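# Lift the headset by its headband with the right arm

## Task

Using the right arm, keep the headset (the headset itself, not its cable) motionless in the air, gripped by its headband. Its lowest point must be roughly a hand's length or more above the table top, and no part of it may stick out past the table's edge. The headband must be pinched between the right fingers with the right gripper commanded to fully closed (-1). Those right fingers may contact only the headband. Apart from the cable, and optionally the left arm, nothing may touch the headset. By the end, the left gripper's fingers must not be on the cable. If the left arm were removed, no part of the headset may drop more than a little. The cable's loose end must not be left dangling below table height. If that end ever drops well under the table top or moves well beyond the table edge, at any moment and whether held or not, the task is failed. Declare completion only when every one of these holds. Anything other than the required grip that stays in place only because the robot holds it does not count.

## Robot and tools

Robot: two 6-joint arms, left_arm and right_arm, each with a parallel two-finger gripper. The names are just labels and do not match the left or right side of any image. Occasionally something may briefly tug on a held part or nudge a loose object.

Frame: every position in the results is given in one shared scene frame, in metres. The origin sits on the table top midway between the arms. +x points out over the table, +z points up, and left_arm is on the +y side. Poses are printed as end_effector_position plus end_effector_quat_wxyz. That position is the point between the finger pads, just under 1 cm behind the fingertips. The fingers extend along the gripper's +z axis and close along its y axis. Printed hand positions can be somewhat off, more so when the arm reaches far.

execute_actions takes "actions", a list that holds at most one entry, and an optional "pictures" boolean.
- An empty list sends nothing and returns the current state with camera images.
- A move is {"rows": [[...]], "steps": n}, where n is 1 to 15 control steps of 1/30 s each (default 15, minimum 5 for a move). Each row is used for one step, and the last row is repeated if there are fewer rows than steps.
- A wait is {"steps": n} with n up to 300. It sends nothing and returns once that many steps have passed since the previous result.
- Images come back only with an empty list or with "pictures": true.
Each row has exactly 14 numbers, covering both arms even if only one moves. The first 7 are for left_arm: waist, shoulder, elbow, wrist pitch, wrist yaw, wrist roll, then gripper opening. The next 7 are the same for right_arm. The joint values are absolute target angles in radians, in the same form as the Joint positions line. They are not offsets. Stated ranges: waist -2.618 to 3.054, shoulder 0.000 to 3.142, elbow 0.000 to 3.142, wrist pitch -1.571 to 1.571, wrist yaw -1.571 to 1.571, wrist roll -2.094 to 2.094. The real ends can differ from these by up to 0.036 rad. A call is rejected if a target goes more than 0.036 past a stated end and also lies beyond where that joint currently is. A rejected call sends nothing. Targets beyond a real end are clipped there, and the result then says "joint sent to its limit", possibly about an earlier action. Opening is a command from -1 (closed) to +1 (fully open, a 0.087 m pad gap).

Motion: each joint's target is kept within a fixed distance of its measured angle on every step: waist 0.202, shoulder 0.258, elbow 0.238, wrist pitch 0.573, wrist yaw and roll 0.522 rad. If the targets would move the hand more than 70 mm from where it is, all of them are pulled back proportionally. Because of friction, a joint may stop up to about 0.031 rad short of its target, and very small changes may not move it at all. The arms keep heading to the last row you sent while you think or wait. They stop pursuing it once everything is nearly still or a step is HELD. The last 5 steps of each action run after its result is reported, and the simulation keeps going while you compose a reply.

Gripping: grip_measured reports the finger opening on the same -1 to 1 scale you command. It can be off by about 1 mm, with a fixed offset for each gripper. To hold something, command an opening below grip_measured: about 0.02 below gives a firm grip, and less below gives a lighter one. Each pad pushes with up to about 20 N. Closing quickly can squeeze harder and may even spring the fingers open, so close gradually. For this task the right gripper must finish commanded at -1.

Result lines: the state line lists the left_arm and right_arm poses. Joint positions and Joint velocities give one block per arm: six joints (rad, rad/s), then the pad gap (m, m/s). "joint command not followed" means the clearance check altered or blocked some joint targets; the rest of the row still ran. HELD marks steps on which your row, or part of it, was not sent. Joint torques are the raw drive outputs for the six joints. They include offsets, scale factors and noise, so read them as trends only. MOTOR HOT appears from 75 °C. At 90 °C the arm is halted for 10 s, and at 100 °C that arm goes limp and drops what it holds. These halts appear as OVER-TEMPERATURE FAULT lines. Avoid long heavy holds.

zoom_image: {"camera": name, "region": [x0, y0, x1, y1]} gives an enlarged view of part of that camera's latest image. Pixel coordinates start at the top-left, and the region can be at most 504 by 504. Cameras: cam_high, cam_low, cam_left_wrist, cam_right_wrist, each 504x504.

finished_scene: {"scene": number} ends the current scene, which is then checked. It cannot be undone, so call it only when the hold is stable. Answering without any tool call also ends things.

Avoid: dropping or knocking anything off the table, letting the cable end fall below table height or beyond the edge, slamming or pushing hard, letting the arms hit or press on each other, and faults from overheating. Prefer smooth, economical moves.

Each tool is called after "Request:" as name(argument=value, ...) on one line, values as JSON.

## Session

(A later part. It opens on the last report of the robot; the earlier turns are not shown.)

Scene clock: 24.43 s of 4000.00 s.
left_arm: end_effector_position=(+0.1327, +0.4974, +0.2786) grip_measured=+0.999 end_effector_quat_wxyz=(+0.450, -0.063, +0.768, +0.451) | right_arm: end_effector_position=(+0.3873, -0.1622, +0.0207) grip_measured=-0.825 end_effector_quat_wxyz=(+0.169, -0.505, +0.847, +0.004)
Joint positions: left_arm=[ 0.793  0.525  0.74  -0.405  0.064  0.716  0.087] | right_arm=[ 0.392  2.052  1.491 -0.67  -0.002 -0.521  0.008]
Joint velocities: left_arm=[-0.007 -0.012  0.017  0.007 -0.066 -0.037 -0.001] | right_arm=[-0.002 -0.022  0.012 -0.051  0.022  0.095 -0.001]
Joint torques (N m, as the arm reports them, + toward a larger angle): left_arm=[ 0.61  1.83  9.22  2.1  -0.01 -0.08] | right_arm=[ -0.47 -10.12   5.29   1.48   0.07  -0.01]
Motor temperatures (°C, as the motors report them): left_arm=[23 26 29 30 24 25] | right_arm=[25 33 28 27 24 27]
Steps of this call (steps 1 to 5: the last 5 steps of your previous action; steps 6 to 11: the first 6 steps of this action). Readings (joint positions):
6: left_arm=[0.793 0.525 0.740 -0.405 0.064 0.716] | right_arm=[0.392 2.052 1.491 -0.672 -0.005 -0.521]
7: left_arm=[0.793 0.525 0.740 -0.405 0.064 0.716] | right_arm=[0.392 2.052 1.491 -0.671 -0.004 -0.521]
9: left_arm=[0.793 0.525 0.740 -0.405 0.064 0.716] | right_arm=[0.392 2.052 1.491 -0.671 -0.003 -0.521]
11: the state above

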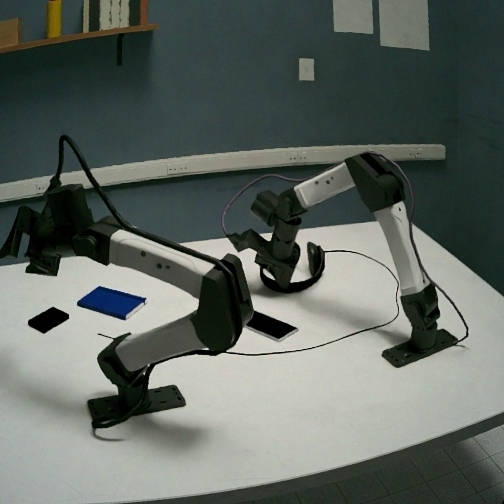

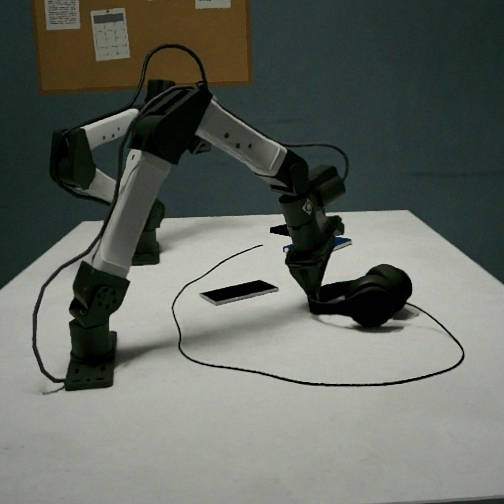

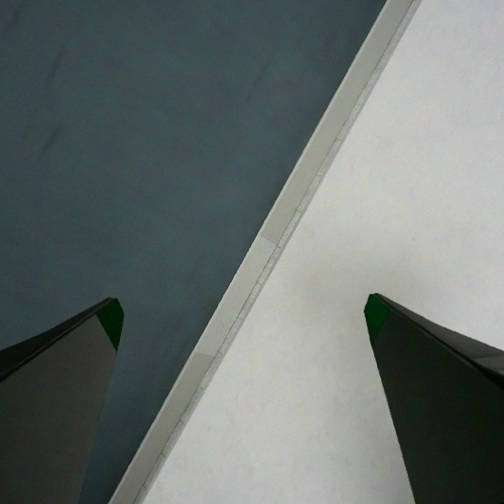

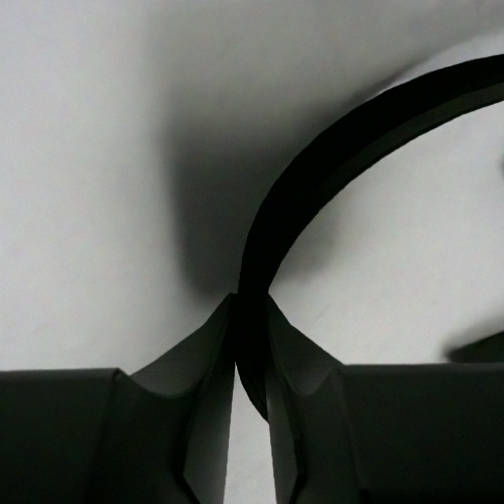

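Request:
execute_actions(actions=[{"rows": [
[0.793,0.525,0.74,-0.405,0.064,0.716,1, 0.385,2.05,1.51,-0.678,-0.004,-0.519,-1],
[0.793,0.525,0.74,-0.405,0.064,0.716,1, 0.387,2.04,1.532,-0.7,-0.017,-0.513,-1],
[0.793,0.525,0.74,-0.405,0.064,0.716,1, 0.389,2.035,1.556,-0.732,-0.037,-0.503,-1],
[0.793,0.525,0.74,-0.405,0.064,0.716,1, 0.39,2.031,1.58,-0.772,-0.064,-0.489,-1],
[0.793,0.525,0.74,-0.405,0.064,0.716,1, 0.39,2.028,1.606,-0.816,-0.095,-0.473,-1],
[0.793,0.525,0.74,-0.405,0.064,0.716,1, 0.39,2.026,1.633,-0.862,-0.129,-0.454,-1],
[0.793,0.525,0.74,-0.405,0.064,0.716,1, 0.39,2.024,1.66,-0.908,-0.167,-0.433,-1],
[0.793,0.525,0.74,-0.405,0.064,0.716,1, 0.39,2.022,1.685,-0.95,-0.204,-0.411,-1],
[0.793,0.525,0.74,-0.405,0.064,0.716,1, 0.39,2.02,1.708,-0.989,-0.242,-0.388,-1],
[0.793,0.525,0.74,-0.405,0.064,0.716,1, 0.39,2.018,1.727,-1.022,-0.278,-0.366,-1],
[0.793,0.525,0.74,-0.405,0.064,0.716,1, 0.39,2.016,1.742,-1.049,-0.31,-0.346,-1],
[0.793,0.525,0.74,-0.405,0.064,0.716,1, 0.39,2.014,1.754,-1.07,-0.338,-0.328,-1],
[0.793,0.525,0.74,-0.405,0.064,0.716,1, 0.39,2.013,1.763,-1.086,-0.36,-0.313,-1],
[0.793,0.525,0.74,-0.405,0.064,0.716,1, 0.39,2.012,1.768,-1.095,-0.374,-0.304,-1],
[0.793,0.525,0.74,-0.405,0.064,0.716,1, 0.39,2.012,1.77,-1.098,-0.38,-0.3,-1]
], "steps": 15}])

Request:
execute_actions(actions=[{"steps": 12}], pictures=true)

Scene clock: 28.50 s of 4000.00 s.
left_arm: end_effector_position=(+0.1327, +0.4974, +0.2786) grip_measured=+0.999 end_effector_quat_wxyz=(+0.450, -0.063, +0.768, +0.451) | right_arm: end_effector_position=(+0.3671, -0.1390, +0.0577) grip_measured=-0.829 end_effector_quat_wxyz=(+0.137, -0.479, +0.863, +0.086)
Joint positions: left_arm=[ 0.793  0.525  0.74  -0.405  0.064  0.716  0.087] | right_arm=[ 0.392  2.052  1.656 -0.889 -0.157 -0.437  0.007]
Joint velocities: left_arm=[-0.017  0.002 -0.007  0.022  0.022 -0.037  0.001] | right_arm=[-0.002 -0.022  0.681 -1.018 -1.004  0.505 -0.   ]
Joint torques (N m, as the arm reports them, + toward a larger angle): left_arm=[ 0.61  1.82  9.23  2.11 -0.01 -0.09] | right_arm=[ -0.04 -13.99   8.44   1.36   0.18  -0.03]
Motor temperatures (°C, as the motors report them): left_arm=[23 26 29 31 24 25] | right_arm=[25 34 28 28 24 27]
Steps of this call (steps 1 to 5: the last 5 steps of your previous action; steps 6 to 15: the robot went on to your last target; steps 16 to 90: nothing new was sent; then 0.73 s passed at rest; steps 91 to 100: the first 10 steps of this action). Readings (joint positions):
91: left_arm=[0.793 0.525 0.740 -0.405 0.064 0.716] | right_arm=[0.392 2.052 1.491 -0.671 -0.002 -0.521]
92: left_arm=[0.793 0.525 0.740 -0.405 0.064 0.716] | right_arm=[0.392 2.052 1.494 -0.674 -0.002 -0.521]
94: left_arm=[0.793 0.525 0.740 -0.405 0.064 0.716] | right_arm=[0.392 2.052 1.516 -0.701 -0.008 -0.515]
98: left_arm=[0.793 0.525 0.740 -0.405 0.064 0.716] | right_arm=[0.392 2.052 1.607 -0.820 -0.094 -0.470]
100: the state above

Scene clock: 28.90 s of 4000.00 s.
left_arm: end_effector_position=(+0.1327, +0.4974, +0.2786) grip_measured=+0.999 end_effector_quat_wxyz=(+0.450, -0.063, +0.768, +0.451) | right_arm: end_effector_position=(+0.3195, -0.1201, +0.0883) grip_measured=-0.828 end_effector_quat_wxyz=(+0.066, -0.425, +0.882, +0.191)
Joint positions: left_arm=[ 0.793  0.525  0.74  -0.405  0.064  0.716  0.087] | right_arm=[ 0.392  2.038  1.737 -1.09  -0.367 -0.31   0.008]
Joint velocities: left_arm=[-0.007 -0.022 -0.022 -0.007  0.007  0.066  0.   ] | right_arm=[ 0.007 -0.022 -0.012 -0.051 -0.022  0.037 -0.001]
Joint torques (N m, as the arm reports them, + toward a larger angle): left_arm=[ 0.61  1.83  9.23  2.1  -0.01 -0.09] | right_arm=[ -0.16 -13.37   8.37   0.98  -0.2    0.02]
Motor temperatures (°C, as the motors report them): left_arm=[23 26 29 31 24 25] | right_arm=[25 34 28 28 24 27]
Kept back: nothing.
Steps of this call (steps 1 to 5: the last 5 steps of your previous action; steps 6 to 12: the robot went on to your last target). Readings (joint positions):
1: left_arm=[0.793 0.525 0.740 -0.405 0.064 0.716] | right_arm=[0.392 2.051 1.677 -0.921 -0.189 -0.419]
2: left_arm=[0.793 0.525 0.740 -0.405 0.064 0.716] | right_arm=[0.392 2.050 1.695 -0.950 -0.220 -0.401]
4: left_arm=[0.793 0.525 0.740 -0.405 0.064 0.716] | right_arm=[0.392 2.045 1.721 -1.002 -0.277 -0.367]
8: left_arm=[0.793 0.525 0.740 -0.405 0.064 0.716] | right_arm=[0.392 2.038 1.737 -1.065 -0.346 -0.326]
12: the state above

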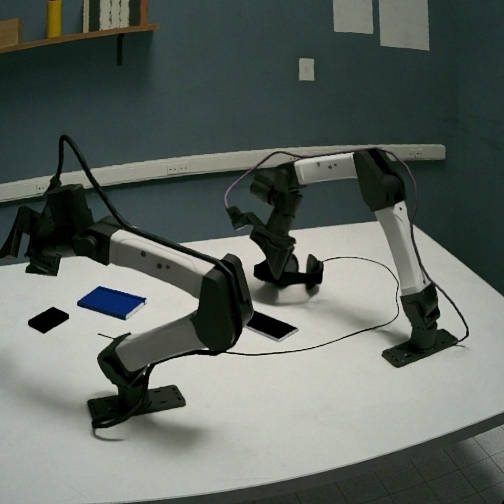

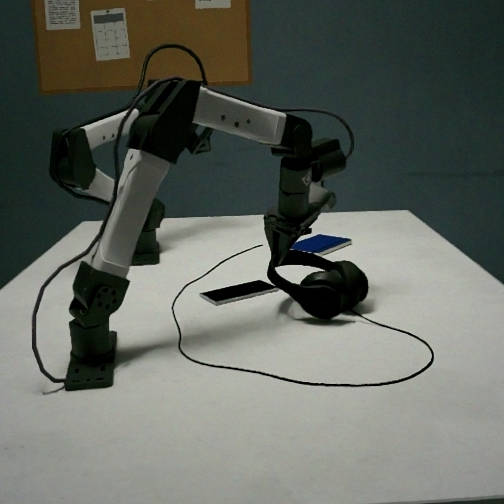

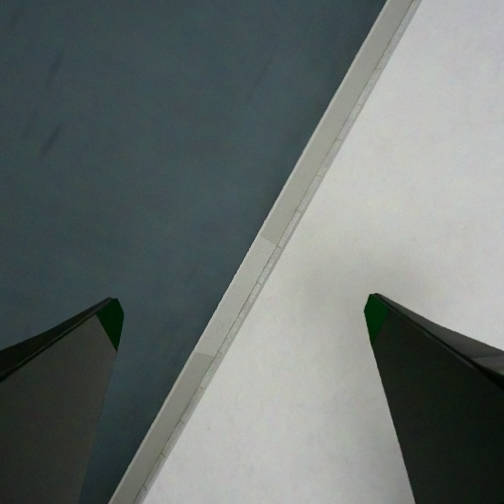

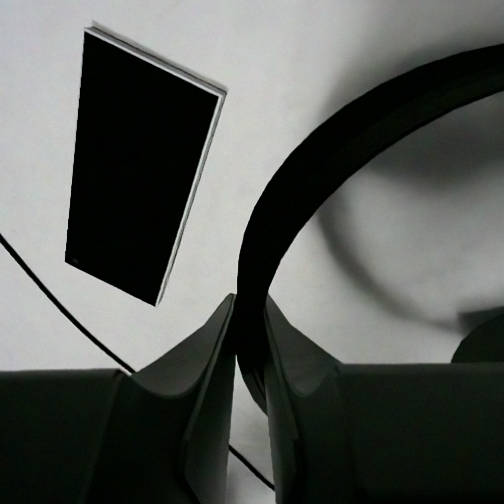

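Request:
execute_actions(actions=[{"rows": [
[0.793,0.525,0.74,-0.405,0.064,0.716,1, 0.39,2.007,1.77,-1.1,-0.385,-0.296,-1],
[0.793,0.525,0.74,-0.405,0.064,0.716,1, 0.39,2.002,1.77,-1.103,-0.395,-0.288,-1],
[0.793,0.525,0.74,-0.405,0.064,0.716,1, 0.39,1.996,1.77,-1.107,-0.41,-0.276,-1],
[0.793,0.525,0.74,-0.405,0.064,0.716,1, 0.39,1.99,1.77,-1.112,-0.428,-0.261,-1],
[0.793,0.525,0.74,-0.405,0.064,0.716,1, 0.39,1.983,1.77,-1.117,-0.449,-0.243,-1],
[0.793,0.525,0.74,-0.405,0.064,0.716,1, 0.39,1.976,1.77,-1.122,-0.472,-0.222,-1],
[0.793,0.525,0.74,-0.405,0.064,0.716,1, 0.39,1.968,1.77,-1.126,-0.497,-0.199,-1],
[0.793,0.525,0.74,-0.405,0.064,0.716,1, 0.39,1.96,1.77,-1.129,-0.523,-0.174,-1],
[0.793,0.525,0.74,-0.405,0.064,0.716,1, 0.39,1.952,1.77,-1.131,-0.55,-0.147,-1],
[0.793,0.525,0.74,-0.405,0.064,0.716,1, 0.39,1.943,1.77,-1.132,-0.577,-0.119,-1],
[0.793,0.525,0.74,-0.405,0.064,0.716,1, 0.39,1.934,1.77,-1.131,-0.605,-0.089,-1],
[0.793,0.525,0.74,-0.405,0.064,0.716,1, 0.39,1.925,1.77,-1.128,-0.633,-0.058,-1],
[0.793,0.525,0.74,-0.405,0.064,0.716,1, 0.39,1.916,1.77,-1.122,-0.661,-0.026,-1],
[0.793,0.525,0.74,-0.405,0.064,0.716,1, 0.39,1.907,1.77,-1.114,-0.689,0.008,-1],
[0.793,0.525,0.74,-0.405,0.064,0.716,1, 0.39,1.897,1.77,-1.104,-0.717,0.043,-1]
], "steps": 15}])

Request:
execute_actions(actions=[{"rows": [
[0.793,0.525,0.74,-0.405,0.064,0.716,1, 0.39,1.887,1.77,-1.092,-0.744,0.08,-1],
[0.793,0.525,0.74,-0.405,0.064,0.716,1, 0.39,1.877,1.77,-1.078,-0.771,0.118,-1],
[0.793,0.525,0.74,-0.405,0.064,0.716,1, 0.39,1.867,1.77,-1.062,-0.797,0.158,-1],
[0.793,0.525,0.74,-0.405,0.064,0.716,1, 0.39,1.857,1.77,-1.044,-0.822,0.199,-1],
[0.793,0.525,0.74,-0.405,0.064,0.716,1, 0.39,1.847,1.77,-1.024,-0.846,0.242,-1],
[0.793,0.525,0.74,-0.405,0.064,0.716,1, 0.39,1.837,1.77,-1.002,-0.868,0.287,-1],
[0.793,0.525,0.74,-0.405,0.064,0.716,1, 0.39,1.827,1.77,-0.976,-0.889,0.334,-1],
[0.793,0.525,0.74,-0.405,0.064,0.716,1, 0.39,1.817,1.77,-0.947,-0.908,0.383,-1],
[0.793,0.525,0.74,-0.405,0.064,0.716,1, 0.39,1.807,1.77,-0.915,-0.925,0.435,-1],
[0.793,0.525,0.74,-0.405,0.064,0.716,1, 0.39,1.797,1.77,-0.88,-0.94,0.489,-1],
[0.793,0.525,0.74,-0.405,0.064,0.716,1, 0.39,1.787,1.77,-0.842,-0.953,0.546,-1],
[0.793,0.525,0.74,-0.405,0.064,0.716,1, 0.39,1.778,1.77,-0.801,-0.964,0.606,-1],
[0.793,0.525,0.74,-0.405,0.064,0.716,1, 0.39,1.769,1.77,-0.757,-0.973,0.669,-1],
[0.793,0.525,0.74,-0.405,0.064,0.716,1, 0.39,1.76,1.77,-0.71,-0.98,0.735,-1],
[0.793,0.525,0.74,-0.405,0.064,0.716,1, 0.39,1.751,1.77,-0.66,-0.985,0.803,-1]
], "steps": 15}])

Request:
execute_actions(actions=[{"rows": [
[0.793,0.525,0.74,-0.405,0.064,0.716,1, 0.39,1.742,1.77,-0.607,-0.988,0.873,-1],
[0.793,0.525,0.74,-0.405,0.064,0.716,1, 0.39,1.733,1.77,-0.551,-0.99,0.944,-1],
[0.793,0.525,0.74,-0.405,0.064,0.716,1, 0.39,1.724,1.77,-0.493,-0.99,1.016,-1],
[0.793,0.525,0.74,-0.405,0.064,0.716,1, 0.39,1.715,1.77,-0.434,-0.99,1.088,-1],
[0.793,0.525,0.74,-0.405,0.064,0.716,1, 0.39,1.706,1.77,-0.375,-0.99,1.159,-1],
[0.793,0.525,0.74,-0.405,0.064,0.716,1, 0.39,1.698,1.77,-0.317,-0.99,1.228,-1],
[0.793,0.525,0.74,-0.405,0.064,0.716,1, 0.39,1.69,1.77,-0.261,-0.99,1.294,-1],
[0.793,0.525,0.74,-0.405,0.064,0.716,1, 0.39,1.683,1.77,-0.209,-0.99,1.356,-1],
[0.793,0.525,0.74,-0.405,0.064,0.716,1, 0.39,1.676,1.77,-0.161,-0.99,1.412,-1],
[0.793,0.525,0.74,-0.405,0.064,0.716,1, 0.39,1.67,1.77,-0.119,-0.99,1.462,-1],
[0.793,0.525,0.74,-0.405,0.064,0.716,1, 0.39,1.665,1.77,-0.084,-0.99,1.504,-1],
[0.793,0.525,0.74,-0.405,0.064,0.716,1, 0.39,1.661,1.77,-0.056,-0.99,1.537,-1],
[0.793,0.525,0.74,-0.405,0.064,0.716,1, 0.39,1.658,1.77,-0.036,-0.99,1.561,-1],
[0.793,0.525,0.74,-0.405,0.064,0.716,1, 0.39,1.656,1.77,-0.024,-0.99,1.575,-1],
[0.793,0.525,0.74,-0.405,0.064,0.716,1, 0.39,1.655,1.77,-0.02,-0.99,1.58,-1]
], "steps": 15}])

Request:
execute_actions(actions=[{"steps": 25}], pictures=true)

Scene clock: 31.40 s of 4000.00 s.
left_arm: end_effector_position=(+0.1327, +0.4974, +0.2786) grip_measured=+0.999 end_effector_quat_wxyz=(+0.450, -0.063, +0.768, +0.451) | right_arm: end_effector_position=(+0.2992, -0.1064, +0.1127) grip_measured=-0.829 end_effector_quat_wxyz=(+0.050, -0.380, +0.890, +0.249)
Joint positions: left_arm=[ 0.793  0.525  0.74  -0.405  0.064  0.716  0.087] | right_arm=[ 0.392  1.995  1.737 -1.122 -0.48  -0.206  0.007]
Joint velocities: left_arm=[-0.017  0.007 -0.007  0.007  0.007  0.007 -0.   ] | right_arm=[-0.012 -0.247 -0.002 -0.125 -0.579  0.549  0.   ]
Joint torques (N m, as the arm reports them, + toward a larger angle): left_arm=[ 0.6   1.82  9.23  2.1  -0.01 -0.09] | right_arm=[ -0.07 -13.74   8.37   1.04  -0.26   0.03]
Motor temperatures (°C, as the motors report them): left_arm=[23 26 29 31 24 25] | right_arm=[25 36 28 27 24 27]
Steps of this call (steps 1 to 30: the robot went on to your last target; steps 31 to 65: nothing new was sent; steps 66 to 75: the first 10 steps of this action). Readings (joint positions):
66: left_arm=[0.793 0.525 0.740 -0.405 0.064 0.716] | right_arm=[0.392 2.038 1.737 -1.092 -0.372 -0.304]
67: left_arm=[0.793 0.525 0.740 -0.405 0.064 0.716] | right_arm=[0.392 2.038 1.737 -1.092 -0.374 -0.303]
69: left_arm=[0.793 0.525 0.740 -0.405 0.064 0.716] | right_arm=[0.392 2.033 1.737 -1.095 -0.384 -0.293]
73: left_arm=[0.793 0.525 0.740 -0.405 0.064 0.716] | right_arm=[0.392 2.011 1.737 -1.113 -0.441 -0.244]
75: the state above

Scene clock: 31.90 s of 4000.00 s.
left_arm: end_effector_position=(+0.1327, +0.4974, +0.2786) grip_measured=+0.999 end_effector_quat_wxyz=(+0.450, -0.063, +0.768, +0.451) | right_arm: end_effector_position=(+0.2657, -0.0517, +0.2177) grip_measured=-0.829 end_effector_quat_wxyz=(+0.024, -0.205, +0.873, +0.442)
Joint positions: left_arm=[ 0.793  0.525  0.74  -0.405  0.064  0.716  0.087] | right_arm=[ 0.392  1.846  1.737 -1.014 -0.83   0.291  0.007]
Joint velocities: left_arm=[ 0.007  0.012  0.007 -0.022 -0.066  0.066 -0.   ] | right_arm=[ 0.012 -0.271 -0.007  0.681 -0.491  1.282 -0.   ]
Joint torques (N m, as the arm reports them, + toward a larger angle): left_arm=[ 0.61  1.82  9.23  2.1  -0.01 -0.09] | right_arm=[  0.2  -12.12   8.68   1.73  -0.63  -0.02]
Motor temperatures (°C, as the motors report them): left_arm=[23 26 29 31 24 25] | right_arm=[25 36 29 27 24 27]
Steps of this call (steps 1 to 5: the last 5 steps of your previous action; steps 6 to 15: the first 10 steps of this action). Readings (joint positions):
6: left_arm=[0.793 0.525 0.740 -0.405 0.064 0.716] | right_arm=[0.392 1.936 1.737 -1.127 -0.622 -0.051]
7: left_arm=[0.793 0.525 0.740 -0.405 0.064 0.716] | right_arm=[0.392 1.927 1.737 -1.124 -0.647 -0.019]
9: left_arm=[0.793 0.525 0.740 -0.405 0.064 0.716] | right_arm=[0.392 1.907 1.737 -1.111 -0.697 0.049]
13: left_arm=[0.793 0.525 0.740 -0.405 0.064 0.716] | right_arm=[0.392 1.867 1.737 -1.057 -0.790 0.203]
15: the state above

Scene clock: 32.40 s of 4000.00 s.
left_arm: end_effector_position=(+0.1327, +0.4974, +0.2786) grip_measured=+0.999 end_effector_quat_wxyz=(+0.450, -0.063, +0.768, +0.451) | right_arm: end_effector_position=(+0.2907, -0.0043, +0.3676) grip_measured=-0.830 end_effector_quat_wxyz=(+0.038, -0.021, +0.782, +0.622)
Joint positions: left_arm=[ 0.793  0.525  0.74  -0.405  0.064  0.716  0.087] | right_arm=[ 0.392  1.721  1.737 -0.409 -0.947  1.16   0.007]
Joint velocities: left_arm=[ 0.017 -0.027 -0.002 -0.037 -0.095 -0.037 -0.   ] | right_arm=[-0.007 -0.144 -0.007  1.341 -0.037  1.634  0.001]
Joint torques (N m, as the arm reports them, + toward a larger angle): left_arm=[ 0.61  1.82  9.23  2.1  -0.01 -0.09] | right_arm=[ -0.08 -11.52   8.84   2.72  -0.46   0.04]
Motor temperatures (°C, as the motors report them): left_arm=[23 26 29 31 24 25] | right_arm=[25 36 29 28 24 27]
Steps of this call (steps 1 to 5: the last 5 steps of your previous action; steps 6 to 15: the first 10 steps of this action). Readings (joint positions):
6: left_arm=[0.793 0.525 0.740 -0.405 0.064 0.716] | right_arm=[0.392 1.790 1.737 -0.822 -0.914 0.611]
7: left_arm=[0.793 0.525 0.740 -0.405 0.064 0.716] | right_arm=[0.392 1.781 1.737 -0.780 -0.922 0.673]
9: left_arm=[0.793 0.525 0.740 -0.405 0.064 0.716] | right_arm=[0.392 1.764 1.737 -0.689 -0.933 0.800]
13: left_arm=[0.793 0.525 0.740 -0.405 0.064 0.716] | right_arm=[0.392 1.734 1.737 -0.501 -0.944 1.044]
15: the state above

Scene clock: 33.23 s of 4000.00 s.
left_arm: end_effector_position=(+0.1327, +0.4974, +0.2786) grip_measured=+0.999 end_effector_quat_wxyz=(+0.450, -0.063, +0.768, +0.451) | right_arm: end_effector_position=(+0.2838, -0.0037, +0.4477) grip_measured=-0.830 end_effector_quat_wxyz=(+0.010, +0.017, +0.711, +0.703)
Joint positions: left_arm=[ 0.793  0.525  0.74  -0.405  0.064  0.716  0.087] | right_arm=[ 0.392  1.676  1.737 -0.082 -0.979  1.563  0.007]
Joint velocities: left_arm=[ 0.007  0.002 -0.022 -0.007 -0.007 -0.11  -0.   ] | right_arm=[ 0.017 -0.012  0.007 -0.037  0.081 -0.066 -0.001]
Joint torques (N m, as the arm reports them, + toward a larger angle): left_arm=[ 0.6   1.83  9.23  2.11 -0.01 -0.09] | right_arm=[ -0.27 -10.06   9.06   2.75  -0.06   0.17]
Motor temperatures (°C, as the motors report them): left_arm=[23 26 29 31 24 25] | right_arm=[25 36 29 28 24 27]
Kept back: nothing.
Steps of this call (steps 1 to 5: the last 5 steps of your previous action; steps 6 to 25: the robot went on to your last target). Readings (joint positions):
1: left_arm=[0.793 0.525 0.740 -0.405 0.064 0.716] | right_arm=[0.392 1.715 1.737 -0.364 -0.949 1.215]
2: left_arm=[0.793 0.525 0.740 -0.405 0.064 0.716] | right_arm=[0.392 1.709 1.737 -0.321 -0.951 1.269]
4: left_arm=[0.793 0.525 0.740 -0.405 0.064 0.716] | right_arm=[0.392 1.697 1.737 -0.239 -0.955 1.368]
8: left_arm=[0.793 0.525 0.740 -0.405 0.064 0.716] | right_arm=[0.392 1.679 1.737 -0.134 -0.968 1.485]
25: the state above

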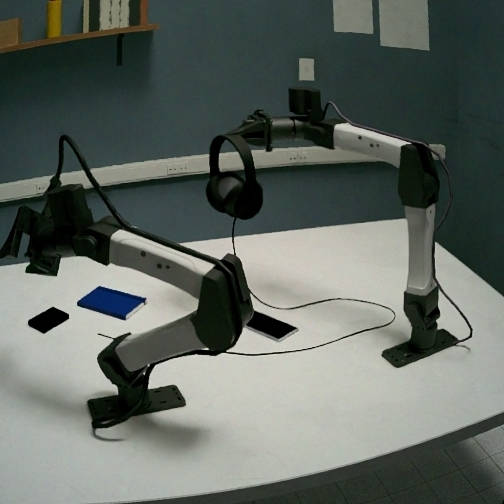

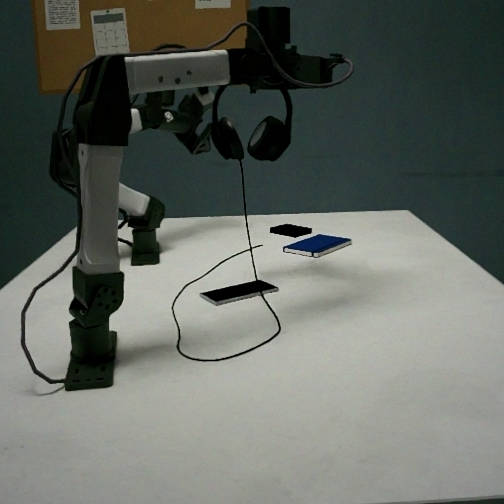

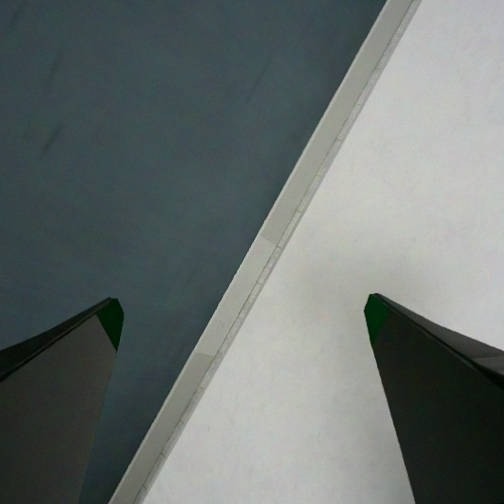

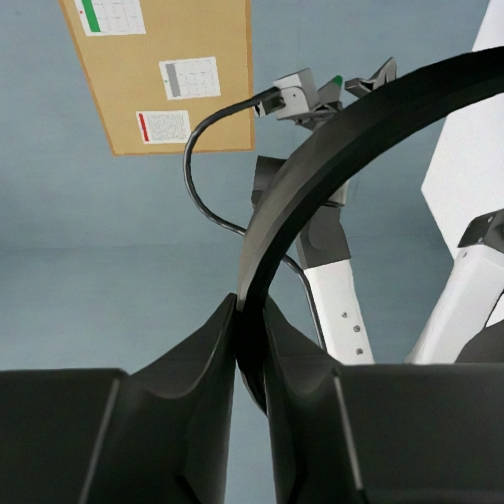

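Request:
zoom_image(camera="cam_high", region=[190, 90, 330, 230])

Request:
execute_actions(actions=[])

Region (190, 90, 330, 230) of cam_high's 504x504 image, scaled by 3.600, with more detail than that image has.

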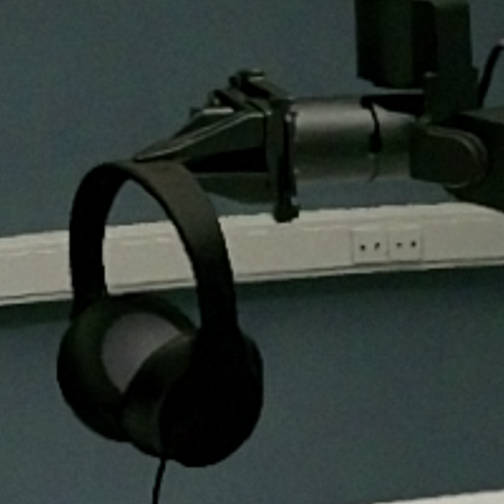

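Scene clock: 33.37 s of 4000.00 s.
left_arm: end_effector_position=(+0.1327, +0.4974, +0.2786) grip_measured=+0.999 end_effector_quat_wxyz=(+0.450, -0.063, +0.768, +0.451) | right_arm: end_effector_position=(+0.2837, -0.0037, +0.4478) grip_measured=-0.830 end_effector_quat_wxyz=(+0.010, +0.017, +0.711, +0.703)
Joint positions: left_arm=[ 0.793  0.525  0.74  -0.405  0.064  0.716  0.087] | right_arm=[ 0.392  1.676  1.737 -0.082 -0.979  1.564  0.007]
Joint velocities: left_arm=[ 0.012 -0.032 -0.012  0.037 -0.037 -0.037 -0.   ] | right_arm=[-0.022 -0.012 -0.007  0.037  0.051 -0.022 -0.001]
Joint torques (N m, as the arm reports them, + toward a larger angle): left_arm=[ 0.61  1.81  9.22  2.11 -0.01 -0.09] | right_arm=[-0.14 -9.95  8.97  2.79 -0.06  0.17]
Motor temperatures (°C, as the motors report them): left_arm=[23 26 29 31 24 25] | right_arm=[25 36 29 28 24 27]
Kept back: nothing.
Steps of this call (steps 1 to 4: the robot went on to your last target). Readings (joint positions):
1: left_arm=[0.793 0.525 0.740 -0.405 0.064 0.716] | right_arm=[0.392 1.676 1.737 -0.082 -0.979 1.563]
2: left_arm=[0.793 0.525 0.740 -0.405 0.064 0.716] | right_arm=[0.392 1.676 1.737 -0.082 -0.979 1.563]
4: the state above

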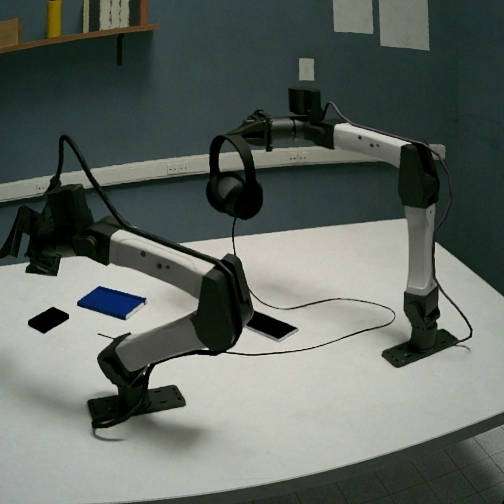

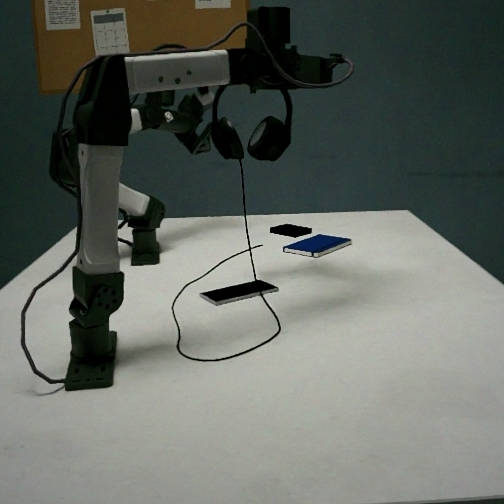

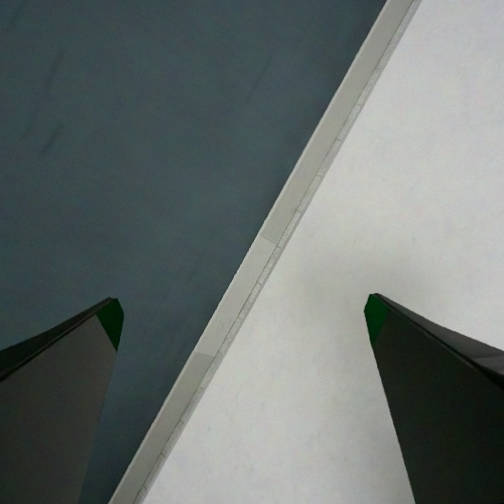

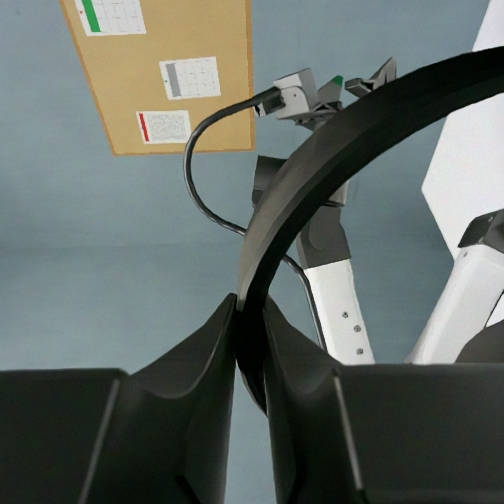

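Request:
execute_actions(actions=[{"steps": 15}])

Request:
finished_scene(scene=1)

Scene clock: 33.87 s of 4000.00 s.
left_arm: end_effector_position=(+0.1327, +0.4974, +0.2786) grip_measured=+0.999 end_effector_quat_wxyz=(+0.450, -0.063, +0.768, +0.451) | right_arm: end_effector_position=(+0.2837, -0.0037, +0.4478) grip_measured=-0.830 end_effector_quat_wxyz=(+0.010, +0.017, +0.711, +0.703)
Joint positions: left_arm=[ 0.793  0.525  0.74  -0.405  0.064  0.716  0.087] | right_arm=[ 0.392  1.676  1.737 -0.081 -0.979  1.564  0.007]
Joint velocities: left_arm=[ 0.002  0.017 -0.012  0.022  0.037 -0.037  0.   ] | right_arm=[ 0.002  0.012 -0.017 -0.037 -0.095 -0.007  0.   ]
Joint torques (N m, as the arm reports them, + toward a larger angle): left_arm=[ 0.61  1.81  9.23  2.1  -0.01 -0.09] | right_arm=[ -0.24 -10.14   8.81   2.85  -0.04   0.15]
Motor temperatures (°C, as the motors report them): left_arm=[23 26 29 31 24 25] | right_arm=[25 36 29 28 24 27]
Kept back: nothing.
Steps of this call (steps 1 to 15: the robot went on to your last target). Readings (joint positions):
1: left_arm=[0.793 0.525 0.740 -0.405 0.064 0.716] | right_arm=[0.392 1.676 1.737 -0.082 -0.979 1.564]
2: left_arm=[0.793 0.525 0.740 -0.405 0.064 0.716] | right_arm=[0.392 1.676 1.737 -0.081 -0.979 1.564]
4: left_arm=[0.793 0.525 0.740 -0.405 0.064 0.716] | right_arm=[0.392 1.676 1.737 -0.081 -0.979 1.564]
8: left_arm=[0.793 0.525 0.740 -0.405 0.064 0.716] | right_arm=[0.392 1.676 1.737 -0.081 -0.979 1.564]
15: the state above

The scene is finished: the task was done.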